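# Place the long carton fully on the raised block

## Task

Move the long carton onto the raised block so that no part of it sticks out past the block's edges; leave the short carton where it is (disturbing it lowers the result); the carton must stay there by itself after release, with the robot having let go and moved away.

## Robot and tools

Robot: one arm with a vacuum tool, no fingers. The controlled point is the cup point, the center of the rims of four suction cups when they touch nothing. The cups point along the cup point's +z axis. In the cup point's own axes the cups are at x = -35 and +35 mm, with channel a's pair at y = -70 mm and channel b's pair at y = +70 mm. The tool reaches 148 mm to each side along its y axis. Each cup is 36 mm across.

Scene frame: origin on the table top under the arm base, +z up, +y to the left when facing along +x. The base may be tilted. Results report end_effector_position (metres) and end_effector_quat_wxyz in this frame. The printed position can be off, more so at long reach. The one camera is cam_wrist (504x504, fisheye), mounted on the hand. A calibration is supplied and the real values can differ a little.

execute_actions: takes "actions", a list holding at most one item, plus an optional "pictures" boolean (pictures come by default). An empty list only returns the state. {"rows": [...], "steps": n} runs 1 to 15 control steps of 1/30 s, with 15 as the default. Each row is used for one step, and the last row repeats if rows are fewer than steps. {"steps": n} with no rows is a wait of up to 300 steps, counted from the last result, so reply time is included. A refused call sends nothing to the robot.

A row has 8 numbers, each in [-1, 1]: dx, dy, dz, rx, ry, rz, suction_a, suction_b. The first six are an offset of the cup point's target, given in the cup point's own axes. The offset is counted from the cup point pose in the most recent result that showed it. Before any such result in the scene, and for later calls in the same reply, it is counted from where the robot is when the action starts. Every row uses that same base pose; rows do not add to each other. Scale: 1.0 is 0.6 m of translation or 180 degrees of rotation. rx, ry, rz form a single rotation vector. An all-zero offset is not a pause: it drives the arm back to the base pose. suction_a and suction_b each give a fraction of full vacuum (1 is about 75 kPa below ambient). A value of 0.01 or less switches the channel off. Each channel keeps its last value.

move: "target" is one such 8-number row, an offset counted from the same base pose. "speed" is the top path speed in m/s, 0.002 to 0.5, default 0.25; turning is limited to twice that in rad/s. The path is a straight line taking 0.5 to 10 s and is cut off at 10 s. It starts once the arm is at rest, or after 3 s at most. It ignores obstacles. The arm can lag, drift, or overshoot the speed, especially when nearly straight. The suction values are sent at the start and are not waited on. The result has a "move:" line with the outcome: done (at rest near target), off_target, moving, held or fault. It also lists the limits that acted and the distance to the target. limits=paced means the pose sent was clipped. limits=held means a check blocked some steps; after that the arm may move much faster than the speed.

wait: "seconds" from 0 to 10. Nothing new is sent while it runs. zoom_image: "camera" must be "cam_wrist"; "region" is [x0, y0, x1, y1] in image pixels, at most 504x504, and gives a closer view. finished_scene: "scene" is the number of the scene to end. It cannot be undone and its result reports success. Replying without a tool call ends all the scenes.

Control details: on each step the commanded pose is clipped to within 70 mm and 16 degrees of the measured pose, and inverse kinematics gives position priority over orientation. A far target may need several actions; read the pose in each result before sending more. "Hand target" is the pose the controller is currently heading for. "pose unreachable" and HELD mean the clearance check changed or blocked commands; the base mount counts as part of the arm for that check.

Suction: switch a channel on and press both of its cups flat onto a smooth face of the object so that each rim seals all the way round. Holes, seams or an object edge under a cup will leak. If either cup of an active channel covers nothing, that channel takes all the pump flow and the other channel loses vacuum. suction_measured_a/b show the vacuum reached: near 0 means no seal. On an airtight surface the reading settles up to 0.17 below the command, or 0.27 below with both channels on. part_present_a/b turns to 1 at 0.54 and back to 0 below 0.49. A held object sits up to about 12 mm closer to the tool than expected. If a cup seals onto the table, switch that channel off to free the tool.

Faults: the arm is stiff, so a target even slightly beyond a firm contact can trigger a fault stop. Contact torque at a joint's load limit (140 N m for waist, shoulder and elbow; 35.2 N m for the wrist joints), or 150 N on any part of the arm, tool or load, stops the arm for 10 s and drops the rest of the call. MOTOR HOT warns of overheating from holding a load; reaching the limit applies the brakes, reported as an OVER-TEMPERATURE FAULT.

Good practice: approach slowly, and stop just at contact rather than past it. To release, lower the carton until it rests fully on the block, turn both channels off, then lift at least 15 mm clear. Avoid drops, slams, hard pushes and disturbing the short carton. Never let anything leave the table. Loose objects may now and then get a brief nudge from outside. Smooth, quick motion with little effort is better.

Each tool is called after "Request:" as a command line: name --argument value for each argument, lists and objects as JSON in quotes; but a table of rows of numbers goes row by row, as --pt "numbers of a row", without its own name.

## Session

Request:
execute_actions --actions '[]'

Scene clock: 0.00 s of 5300.00 s.
end_effector_position=(+0.4971, -0.0132, +0.3563) suction_measured_a=0.00 part_present_a=0 suction_measured_b=0.00 part_present_b=0 end_effector_quat_wxyz=(+0.001, +0.715, +0.699, +0.007)
Joint positions: [ 0.264  0.13   0.192 -0.003 -1.63  -1.833]
Joint velocities: [-0.001  0.001 -0.001 -0.     0.001  0.001]
Hand target: +0.497, -0.013, +0.356; +0.001, +0.715, +0.699, +0.007

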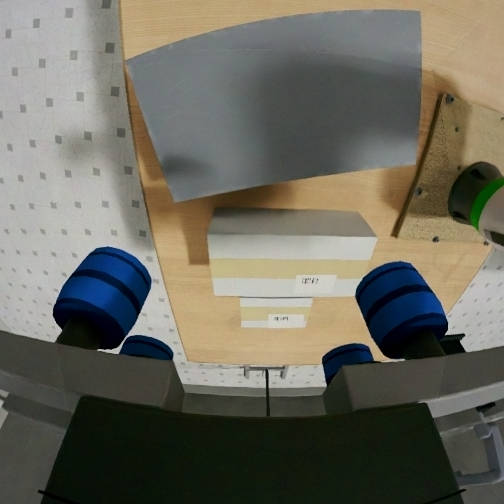

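Request:
zoom_image --camera "cam_wrist" --region '[150, 150, 430, 370]'

Region (150, 150, 430, 370) of cam_wrist's 504x504 image, scaled by 1.800, with more detail than that image has; it fills the top 396 rows of this view, and the rest is white.

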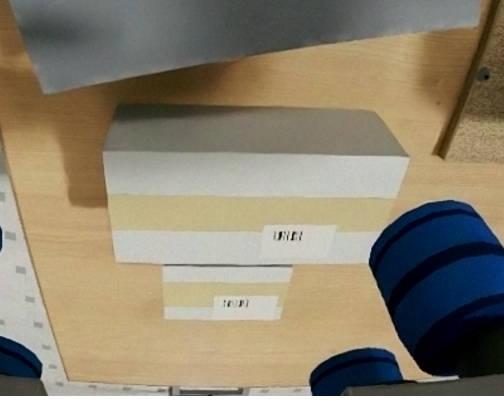

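Request:
move --target '[0.264, -0.126, 0.06, 0, 0, 0, 0, 0]'

Scene clock: 6.97 s of 5300.00 s.
end_effector_position=(+0.4254, +0.1472, +0.3205) suction_measured_a=0.00 part_present_a=0 suction_measured_b=0.00 part_present_b=0 end_effector_quat_wxyz=(-0.000, +0.716, +0.699, +0.006)
Joint positions: [ 0.649  0.009 -0.021 -0.003 -1.538 -2.218]
Joint velocities: [0.002 0.001 0.001 0.001 0.003 0.001]
Hand target: +0.425, +0.147, +0.320; -0.000, +0.716, +0.699, +0.006
Off the commanded pose: 0.001 m, 0 deg.
After step 90, 2.83 s passed at rest.
move: done
camera_calibration (this result's frames):
cam_wrist: T_world_to_cam=[[-0.999704, -0.0219298, -0.0105509, 0.42954], [-0.0240417, 0.822747, 0.5679, -0.243619], [-0.0037732, 0.567985, -0.82303, 0.316897], [0, 0, 0, 1]] pos_world=[0.424751, 0.0298632, 0.403699]

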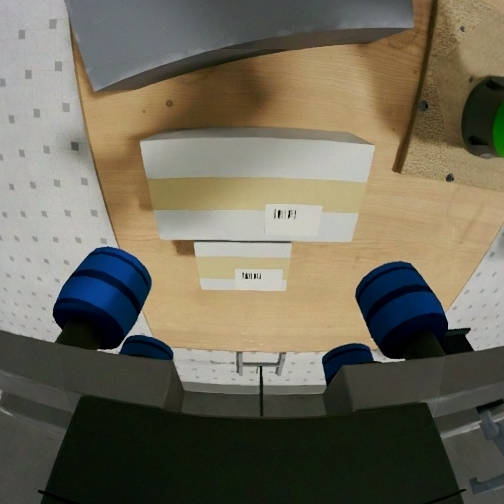

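Request:
zoom_image --camera "cam_wrist" --region '[50, 0, 450, 300]'

Region (50, 0, 450, 300) of cam_wrist's 504x504 image, scaled by 1.260, with more detail than that image has; it fills the top 378 rows of this view, and the rest is white.

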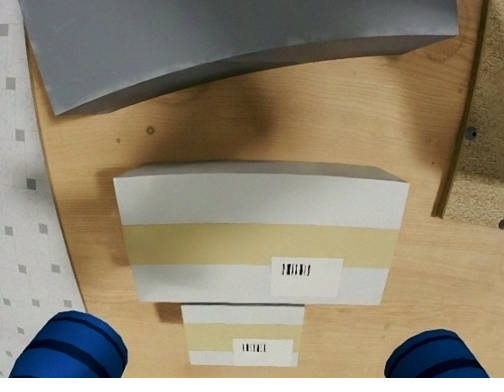

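Request:
move --target '[0.002, 0, 0.325, 0, 0, -0.01, 0, 0]'

Request:
move --target '[0, 0, 0.037, 0, 0, 0, 1, 1]' --speed 0.03

Scene clock: 10.87 s of 5300.00 s.
end_effector_position=(+0.4272, +0.1494, +0.1256) suction_measured_a=0.00 part_present_a=0 suction_measured_b=0.00 part_present_b=0 end_effector_quat_wxyz=(+0.000, +0.705, +0.709, +0.007)
Joint positions: [ 0.651  0.137 -0.358 -0.003 -1.073 -2.189]
Joint velocities: [ 0.     0.001  0.    -0.     0.001 -0.001]
Hand target: +0.427, +0.149, +0.126; +0.000, +0.705, +0.709, +0.006
Off the commanded pose: 0.001 m, 0 deg.
move: done
camera_calibration (this result's frames):
cam_wrist: T_world_to_cam=[[-0.998579, -0.0521335, -0.0110915, 0.433419], [-0.0492139, 0.821926, 0.567465, -0.123785], [-0.0204675, 0.567204, -0.823323, 0.162523], [0, 0, 0, 1]] pos_world=[0.430037, 0.0321542, 0.20886]

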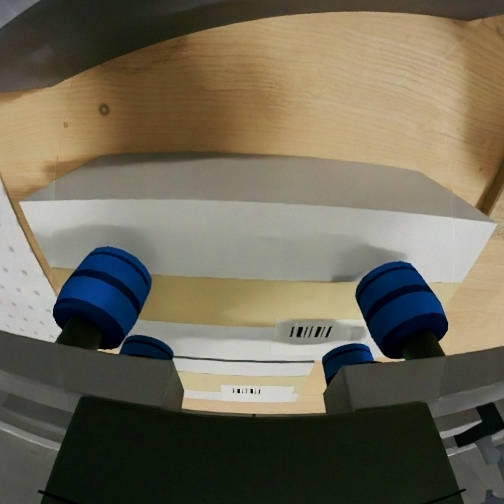

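Scene clock: 11.83 s of 5300.00 s.
end_effector_position=(+0.4274, +0.1495, +0.1034) suction_measured_a=0.00 part_present_a=0 suction_measured_b=0.00 part_present_b=0 end_effector_quat_wxyz=(+0.000, +0.705, +0.709, +0.007)
Joint positions: [ 0.651  0.166 -0.384 -0.003 -1.019 -2.189]
Joint velocities: [ 0.     0.001 -0.    -0.    -0.     0.   ]
Hand target: +0.427, +0.149, +0.103; +0.000, +0.705, +0.709, +0.007
Off the commanded pose: 0.000 m, 0 deg.
move: done
camera_calibration (this result's frames):
cam_wrist: T_world_to_cam=[[-0.998584, -0.0520203, -0.0111744, 0.433393], [-0.0491693, 0.821974, 0.567398, -0.111291], [-0.0203311, 0.567144, -0.823368, 0.144173], [0, 0, 0, 1]] pos_world=[0.430239, 0.0322572, 0.186697]

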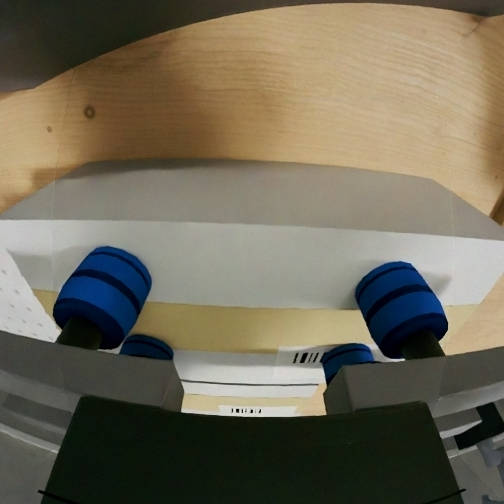

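Slightly lower.

Request:
move --target '[0, 0, 0.01, 0, 0, 0, 1, 1]' --speed 0.015

Scene clock: 12.77 s of 5300.00 s.
end_effector_position=(+0.4275, +0.1495, +0.0974) suction_measured_a=0.69 part_present_a=1 suction_measured_b=0.69 part_present_b=1 end_effector_quat_wxyz=(+0.000, +0.705, +0.709, +0.007)
Joint positions: [ 0.651  0.174 -0.39  -0.003 -1.004 -2.189]
Joint velocities: [ 0.    -0.001 -0.001 -0.    -0.001 -0.   ]
Hand target: +0.427, +0.149, +0.097; +0.000, +0.705, +0.709, +0.007
Off the commanded pose: 0.000 m, 0 deg.
move: done
camera_calibration (this result's frames):
cam_wrist: T_world_to_cam=[[-0.998585, -0.0519908, -0.0111928, 0.433385], [-0.0491558, 0.821984, 0.567385, -0.107917], [-0.0202985, 0.567133, -0.823376, 0.139212], [0, 0, 0, 1]] pos_world=[0.430292, 0.0322865, 0.180705]

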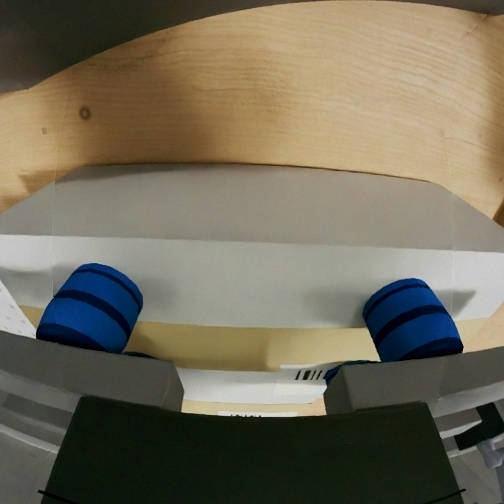

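Request:
move --target '[0, 0, -0.245, 0, 0, 0, 1, 1]' --speed 0.2

Request:
move --target '[-0.457, 0.056, 0, 0, 0, -0.064, 1, 1]' --speed 0.2

Scene clock: 14.53 s of 5300.00 s.
end_effector_position=(+0.4261, +0.1488, +0.2444) suction_measured_a=0.83 part_present_a=1 suction_measured_b=0.83 part_present_b=1 end_effector_quat_wxyz=(+0.000, +0.705, +0.709, +0.007)
Joint positions: [ 0.651  0.033 -0.175 -0.003 -1.36  -2.189]
Joint velocities: [ 0.     0.     0.    -0.002 -0.     0.   ]
Hand target: +0.426, +0.149, +0.244; +0.000, +0.705, +0.710, +0.007
Off the commanded pose: 0.001 m, 0 deg.
move: done
camera_calibration (this result's frames):
cam_wrist: T_world_to_cam=[[-0.998544, -0.0528095, -0.011033, 0.433705], [-0.0497338, 0.821804, 0.567595, -0.190538], [-0.0209074, 0.567317, -0.823234, 0.2608], [0, 0, 0, 1]] pos_world=[0.42905, 0.031532, 0.327633]

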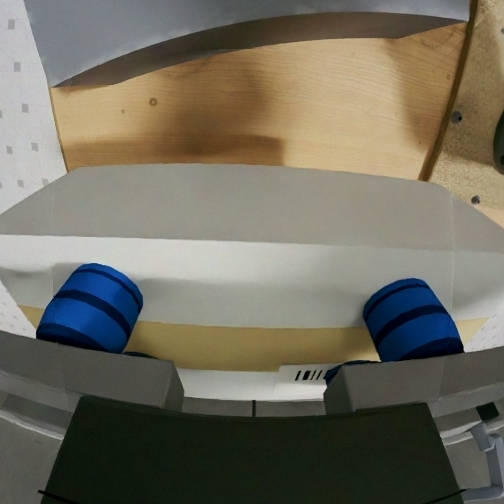

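Scene clock: 16.27 s of 5300.00 s.
end_effector_position=(+0.4621, -0.1253, +0.2433) suction_measured_a=0.83 part_present_a=1 suction_measured_b=0.83 part_present_b=1 end_effector_quat_wxyz=(+0.002, +0.630, +0.777, +0.007)
Joint positions: [ 0.037  0.1   -0.104 -0.003 -1.364 -1.373]
Joint velocities: [-0.001  0.001  0.003 -0.001  0.     0.001]
Hand target: +0.462, -0.125, +0.243; +0.002, +0.630, +0.777, +0.007
Off the commanded pose: 0.001 m, 0 deg.
move: done
camera_calibration (this result's frames):
cam_wrist: T_world_to_cam=[[-0.967819, -0.251235, -0.0144194, 0.41692], [-0.215254, 0.796807, 0.564592, 0.111163], [-0.130356, 0.549526, -0.825244, 0.464951], [0, 0, 0, 1]] pos_world=[0.48804, -0.239333, 0.326948]

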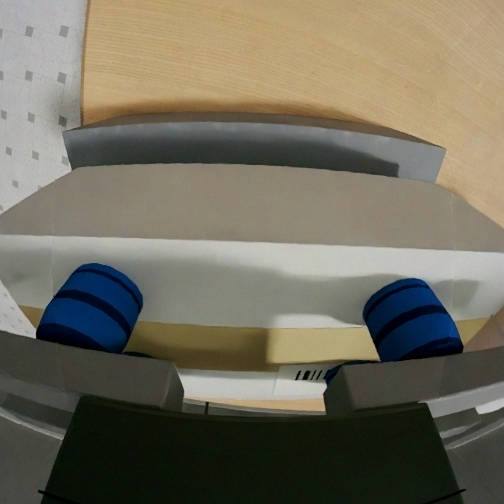

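Request:
move --target '[0, 0, 0.052, 0, 0, 0, 1, 1]' --speed 0.04

Scene clock: 18.77 s of 5300.00 s.
end_effector_position=(+0.4624, -0.1252, +0.2121) suction_measured_a=0.83 part_present_a=1 suction_measured_b=0.83 part_present_b=1 end_effector_quat_wxyz=(+0.002, +0.630, +0.777, +0.007)
Joint positions: [ 0.037  0.118 -0.158 -0.003 -1.291 -1.373]
Joint velocities: [ 0.001  0.001 -0.001  0.001  0.001 -0.   ]
Hand target: +0.462, -0.125, +0.212; +0.002, +0.630, +0.777, +0.007
Off the commanded pose: 0.000 m, 0 deg.
move: done
camera_calibration (this result's frames):
cam_wrist: T_world_to_cam=[[-0.967889, -0.250963, -0.0144426, 0.416829], [-0.215045, 0.796872, 0.564581, 0.128648], [-0.13018, 0.549557, -0.825252, 0.439112], [0, 0, 0, 1]] pos_world=[0.488273, -0.239224, 0.295766]

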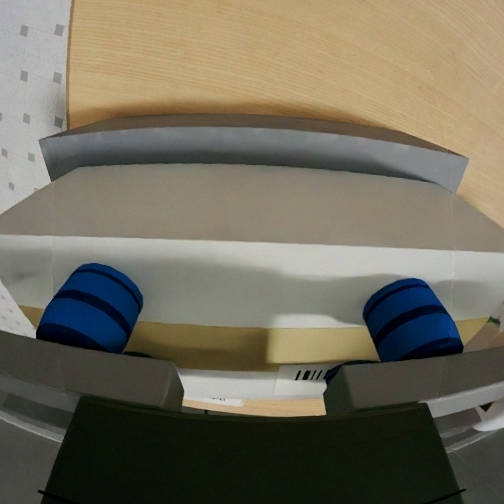

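Request:
move --target '[0, 0, 0.005, 0, 0, 0, 1, 1]' --speed 0.01

Request:
execute_actions --actions '[{"rows":[[0,0,0,0,0,0,0,0]],"steps":15}]'

Scene clock: 20.83 s of 5300.00 s.
end_effector_position=(+0.4625, -0.1252, +0.2092) suction_measured_a=0.83 part_present_a=1 suction_measured_b=0.83 part_present_b=1 end_effector_quat_wxyz=(+0.002, +0.630, +0.777, +0.007)
Joint positions: [ 0.037  0.12  -0.163 -0.003 -1.284 -1.373]
Joint velocities: [-0.     0.001 -0.002  0.001  0.003 -0.001]
Hand target: +0.462, -0.125, +0.209; +0.002, +0.630, +0.777, +0.007
Off the commanded pose: 0.000 m, 0 deg.
move: done
camera_calibration (this result's frames):
cam_wrist: T_world_to_cam=[[-0.967855, -0.251086, -0.0146027, 0.416883], [-0.215278, 0.797007, 0.564301, 0.130464], [-0.13005, 0.549305, -0.82544, 0.436733], [0, 0, 0, 1]] pos_world=[0.488365, -0.239207, 0.292963]

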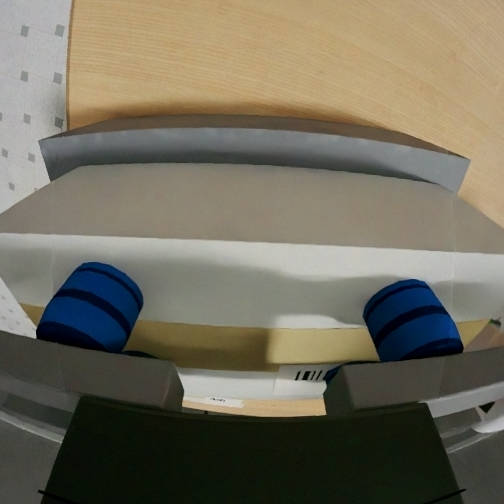

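Scene clock: 30.97 s of 5300.00 s.
end_effector_position=(+0.4639, -0.1256, +0.2176) suction_measured_a=0.00 part_present_a=0 suction_measured_b=0.00 part_present_b=0 end_effector_quat_wxyz=(+0.009, +0.630, +0.777, +0.011)
Joint positions: [ 0.037  0.108 -0.158 -0.001 -1.286 -1.373]
Joint velocities: [-0.001 -0.001 -0.001  0.001 -0.001  0.001]
Hand target: +0.464, -0.126, +0.217; +0.009, +0.630, +0.777, +0.011
Off the commanded pose: 0.008 m, 1 deg.
FORCE FAULT: contact force on the arm reached its limit, and the arm stopped for 10 seconds. The contact can be on any part of the arm, not only on its tool. The arm's remaining commands of this call were not run. The arm holds still and accepts commands again. Move the arm away from the contact; if what it grips holds it there, let go first. Pushing or pulling that hard again can fault the arm again.
The stop began at step 4 of this call (marked STOPPED below). From that step on the arm followed nothing that you had sent. 12 steps, steps kept back included, did not run and will not run. Nothing is kept back now.
Steps of this call (steps 1 to 3: the first 3 steps of this action; steps 4 to 304: the stop). Readings (end_effector_position | what the end effector reports):
1: (+0.4625, -0.1252, +0.2092) | suction_measured_a=0.60 part_present_a=1 suction_measured_b=0.61 part_present_b=1
2: (+0.4625, -0.1252, +0.2092) | suction_measured_a=0.21 part_present_a=0 suction_measured_b=0.24 part_present_b=0
4: (+0.4629, -0.1253, +0.2105) | suction_measured_a=0.00 part_present_a=0 suction_measured_b=0.01 part_present_b=0 STOPPED
8: (+0.4638, -0.1255, +0.2128) | suction_measured_a=0.00 part_present_a=0 suction_measured_b=0.00 part_present_b=0
304: the state above
camera_calibration (this result's frames):
cam_wrist: T_world_to_cam=[[-0.967405, -0.251468, -0.0298486, 0.421365], [-0.224607, 0.797629, 0.559767, 0.131788], [-0.116955, 0.548226, -0.828112, 0.43838], [0, 0, 0, 1]] pos_world=[0.488502, -0.23949, 0.301834]

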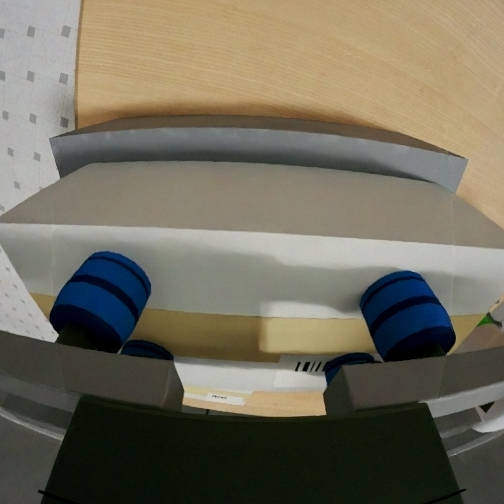

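Request:
move --target '[0, 0, -0.25, 0, 0, 0, 0, 0]'

Scene clock: 32.40 s of 5300.00 s.
end_effector_position=(+0.4601, -0.1261, +0.3675) suction_measured_a=0.00 part_present_a=0 suction_measured_b=0.00 part_present_b=0 end_effector_quat_wxyz=(+0.009, +0.629, +0.777, +0.011)
Joint positions: [ 0.037  0.068  0.151 -0.001 -1.635 -1.373]
Joint velocities: [-0.    -0.001  0.001 -0.001 -0.001  0.001]
Hand target: +0.460, -0.126, +0.367; +0.009, +0.629, +0.777, +0.011
Off the commanded pose: 0.001 m, 0 deg.
move: done
camera_calibration (this result's frames):
cam_wrist: T_world_to_cam=[[-0.96714, -0.252491, -0.0298124, 0.421796], [-0.225423, 0.797357, 0.559827, 0.0477404], [-0.11758, 0.548152, -0.828073, 0.562622], [0, 0, 0, 1]] pos_world=[0.484851, -0.239968, 0.45174]

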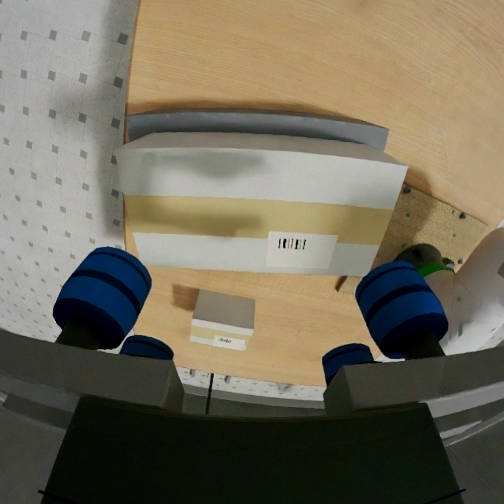

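Request:
finished_scene --scene 1

The scene is finished: the task was done.


## Next scene

The same job, from a new start.

Request:
execute_actions --actions '[]'

Scene clock: 0.00 s of 5300.00 s.
end_effector_position=(+0.4971, -0.0132, +0.3563) suction_measured_a=0.00 part_present_a=0 suction_measured_b=0.00 part_present_b=0 end_effector_quat_wxyz=(+0.001, +0.715, +0.699, +0.007)
Joint positions: [ 0.264  0.13   0.192 -0.003 -1.63  -1.833]
Joint velocities: [ 0.001 -0.     0.    -0.001  0.001  0.001]
Hand target: +0.497, -0.013, +0.356; +0.001, +0.715, +0.699, +0.007
camera_calibration (this result's frames):
cam_wrist: T_world_to_cam=[[-0.99968, -0.0222567, -0.0119828, 0.49858], [-0.0251253, 0.823002, 0.567483, -0.129568], [-0.00276845, 0.567603, -0.823298, 0.437339], [0, 0, 0, 1]] pos_world=[0.496376, -0.130503, 0.439562]

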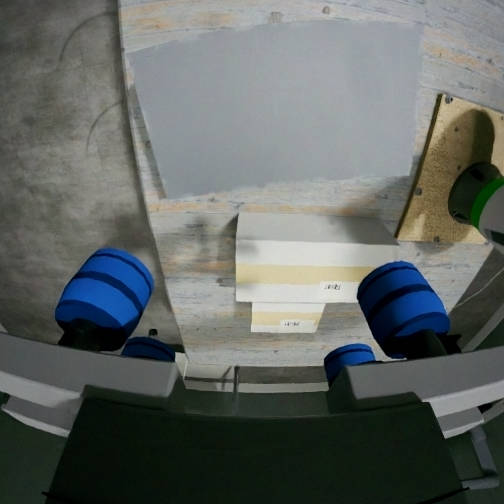

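Request:
zoom_image --camera "cam_wrist" --region '[110, 0, 450, 340]'

Region (110, 0, 450, 340) of cam_wrist's 504x504 image, scaled by 1.482, with more detail than that image has.

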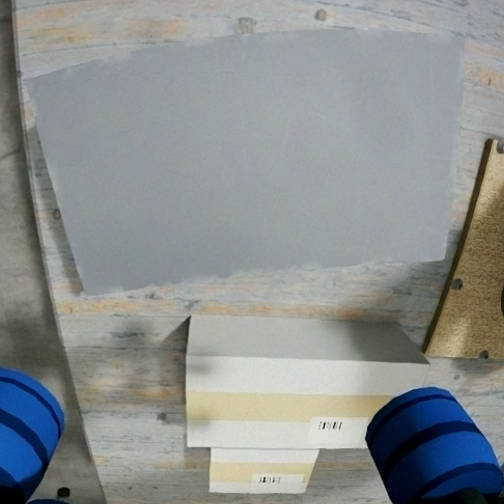

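Request:
move --target '[0.284, -0.214, 0.377, 0, 0, -0.004, 0, 0]'

Scene clock: 4.20 s of 5300.00 s.
end_effector_position=(+0.3746, +0.1614, +0.1299) suction_measured_a=0.00 part_present_a=0 suction_measured_b=0.00 part_present_b=0 end_effector_quat_wxyz=(-0.000, +0.712, +0.703, +0.006)
Joint positions: [ 0.754  0.021 -0.471 -0.003 -1.076 -2.311]
Joint velocities: [ 0.     0.     0.001 -0.    -0.002 -0.001]
Hand target: +0.375, +0.161, +0.130; -0.000, +0.712, +0.703, +0.006
Off the commanded pose: 0.001 m, 0 deg.
move: done
camera_calibration (this result's frames):
cam_wrist: T_world_to_cam=[[-0.999393, -0.0332131, -0.0105011, 0.3787], [-0.0333027, 0.822626, 0.567607, -0.144789], [-0.0102135, 0.567612, -0.823233, 0.154295], [0, 0, 0, 1]] pos_world=[0.375224, 0.0441059, 0.21318]

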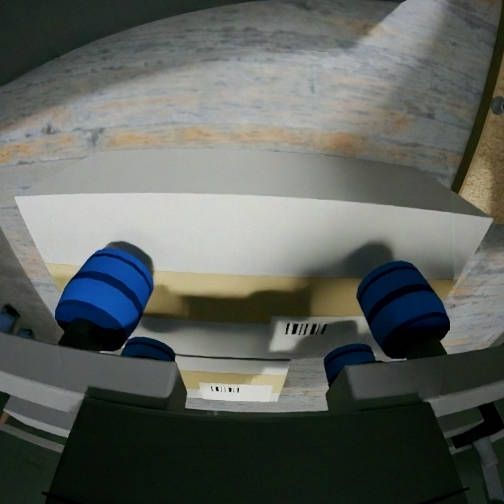

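Request:
move --target '[0, 0, 0.052, 0, 0, 0, 1, 1]' --speed 0.03

Scene clock: 5.73 s of 5300.00 s.
end_effector_position=(+0.3748, +0.1615, +0.0987) suction_measured_a=0.40 part_present_a=0 suction_measured_b=0.40 part_present_b=0 end_effector_quat_wxyz=(+0.000, +0.712, +0.702, +0.006)
Joint positions: [ 0.754  0.065 -0.51  -0.003 -0.994 -2.311]
Joint velocities: [ 0.     0.    -0.002 -0.001  0.004 -0.   ]
Hand target: +0.375, +0.162, +0.099; +0.000, +0.712, +0.702, +0.006
Off the commanded pose: 0.000 m, 0 deg.
move: done
camera_calibration (this result's frames):
cam_wrist: T_world_to_cam=[[-0.999398, -0.0330441, -0.0106098, 0.378652], [-0.0332259, 0.822668, 0.56755, -0.127233], [-0.0100258, 0.567561, -0.82327, 0.128469], [0, 0, 0, 1]] pos_world=[0.375484, 0.0442691, 0.181993]

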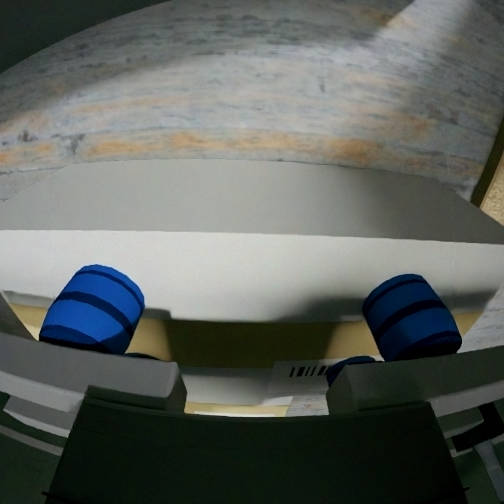

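Request:
move --target '[0, 0, -0.24, 0, 0, 0, 1, 1]' --speed 0.2

Request:
move --target '[-0.465, 0.147, 0, 0, 0, -0.05, 1, 1]' --speed 0.2

Scene clock: 7.60 s of 5300.00 s.
end_effector_position=(+0.3735, +0.1608, +0.2427) suction_measured_a=0.70 part_present_a=1 suction_measured_b=0.70 part_present_b=1 end_effector_quat_wxyz=(-0.000, +0.711, +0.703, +0.006)
Joint positions: [ 0.754 -0.081 -0.29  -0.003 -1.359 -2.311]
Joint velocities: [ 0.    -0.001 -0.001 -0.002  0.002 -0.   ]
Hand target: +0.374, +0.161, +0.243; -0.000, +0.711, +0.703, +0.006
Off the commanded pose: 0.001 m, 0 deg.
move: done
camera_calibration (this result's frames):
cam_wrist: T_world_to_cam=[[-0.999365, -0.0340459, -0.0105079, 0.378965], [-0.0339903, 0.822507, 0.567738, -0.208139], [-0.0106863, 0.567734, -0.823142, 0.247595], [0, 0, 0, 1]] pos_world=[0.374296, 0.0435298, 0.325957]

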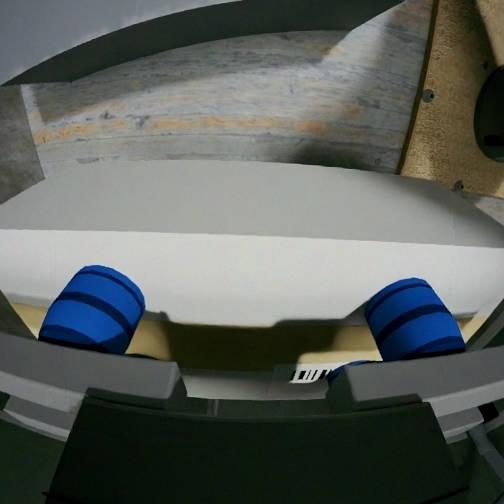

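Scene clock: 9.47 s of 5300.00 s.
end_effector_position=(+0.4590, -0.1193, +0.2420) suction_measured_a=0.70 part_present_a=1 suction_measured_b=0.70 part_present_b=1 end_effector_quat_wxyz=(+0.002, +0.654, +0.756, +0.007)
Joint positions: [ 0.05   0.089 -0.119 -0.003 -1.36  -1.449]
Joint velocities: [-0.001 -0.     0.    -0.001 -0.001  0.   ]
Hand target: +0.459, -0.119, +0.242; +0.002, +0.654, +0.756, +0.007
Off the commanded pose: 0.001 m, 0 deg.
move: done
camera_calibration (this result's frames):
cam_wrist: T_world_to_cam=[[-0.981685, -0.189987, -0.0140877, 0.428962], [-0.164542, 0.808289, 0.565328, 0.0843122], [-0.0960181, 0.557292, -0.824746, 0.445293], [0, 0, 0, 1]] pos_world=[0.477735, -0.234809, 0.325632]

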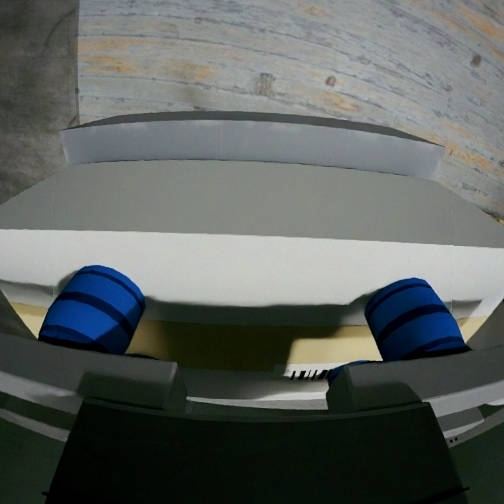

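Request:
move --target '[0, 0, 0.047, 0, 0, 0, 1, 1]' --speed 0.04

Request:
move --target '[0, 0, -0.02, 0, 0, 0, 0, 0]' --speed 0.02

Request:
move --target '[0, 0, -0.2, 0, 0, 0, 0, 0]'

Scene clock: 10.97 s of 5300.00 s.
end_effector_position=(+0.4592, -0.1192, +0.2139) suction_measured_a=0.70 part_present_a=1 suction_measured_b=0.70 part_present_b=1 end_effector_quat_wxyz=(+0.002, +0.654, +0.756, +0.007)
Joint positions: [ 0.05   0.106 -0.168 -0.003 -1.294 -1.449]
Joint velocities: [-0.001 -0.    -0.001  0.001  0.002 -0.001]
Hand target: +0.459, -0.119, +0.214; +0.002, +0.654, +0.756, +0.007
Off the commanded pose: 0.000 m, 0 deg.
move: done
camera_calibration (this result's frames):
cam_wrist: T_world_to_cam=[[-0.981731, -0.189752, -0.0141109, 0.428878], [-0.164366, 0.808353, 0.565286, 0.100127], [-0.0958576, 0.557278, -0.824774, 0.421963], [0, 0, 0, 1]] pos_world=[0.477949, -0.234708, 0.297475]

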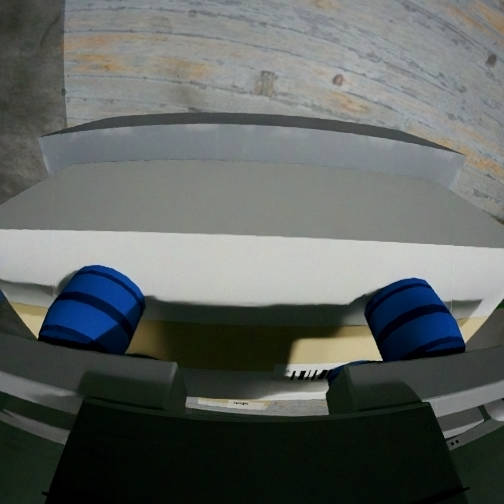

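Scene clock: 11.80 s of 5300.00 s.
end_effector_position=(+0.4591, -0.1192, +0.2259) suction_measured_a=0.00 part_present_a=0 suction_measured_b=0.00 part_present_b=0 end_effector_quat_wxyz=(+0.002, +0.654, +0.756, +0.007)
Joint positions: [ 0.05   0.098 -0.147 -0.003 -1.322 -1.449]
Joint velocities: [-0.001 -0.    -0.    -0.     0.    -0.001]
Hand target: +0.459, -0.119, +0.226; +0.002, +0.654, +0.756, +0.007
Off the commanded pose: 0.000 m, 0 deg.
move: done
camera_calibration (this result's frames):
cam_wrist: T_world_to_cam=[[-0.981716, -0.189832, -0.0140774, 0.428899], [-0.164411, 0.808328, 0.565309, 0.0933943], [-0.0959347, 0.557287, -0.824759, 0.431898], [0, 0, 0, 1]] pos_world=[0.477846, -0.234766, 0.309453]

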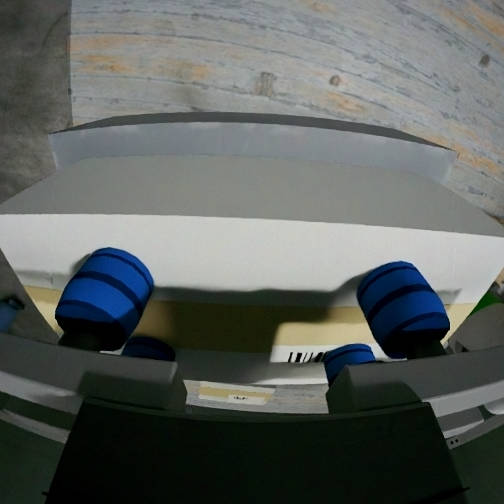

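Scene clock: 12.67 s of 5300.00 s.
end_effector_position=(+0.4580, -0.1198, +0.3458) suction_measured_a=0.00 part_present_a=0 suction_measured_b=0.00 part_present_b=0 end_effector_quat_wxyz=(+0.002, +0.654, +0.757, +0.007)
Joint positions: [ 0.05   0.067  0.1   -0.003 -1.602 -1.45 ]
Joint velocities: [-0.001 -0.001  0.002 -0.001 -0.001  0.003]
Hand target: +0.458, -0.120, +0.346; +0.002, +0.654, +0.757, +0.007
Off the commanded pose: 0.001 m, 0 deg.
move: done
camera_calibration (this result's frames):
cam_wrist: T_world_to_cam=[[-0.981595, -0.19046, -0.0140259, 0.429294], [-0.164897, 0.80822, 0.565323, 0.0260514], [-0.0963352, 0.557231, -0.82475, 0.531217], [0, 0, 0, 1]] pos_world=[0.476863, -0.235303, 0.429415]

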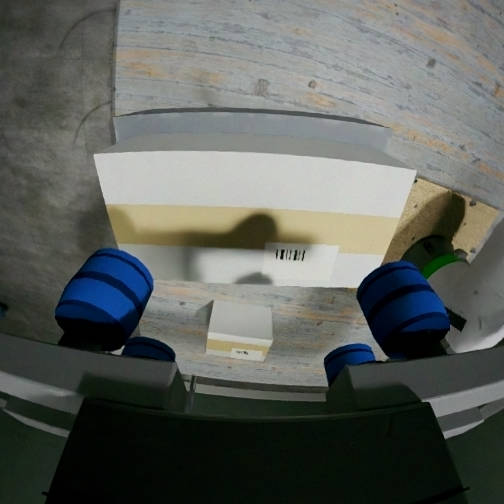

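Request:
finished_scene --scene 2

The scene is finished: the task was done.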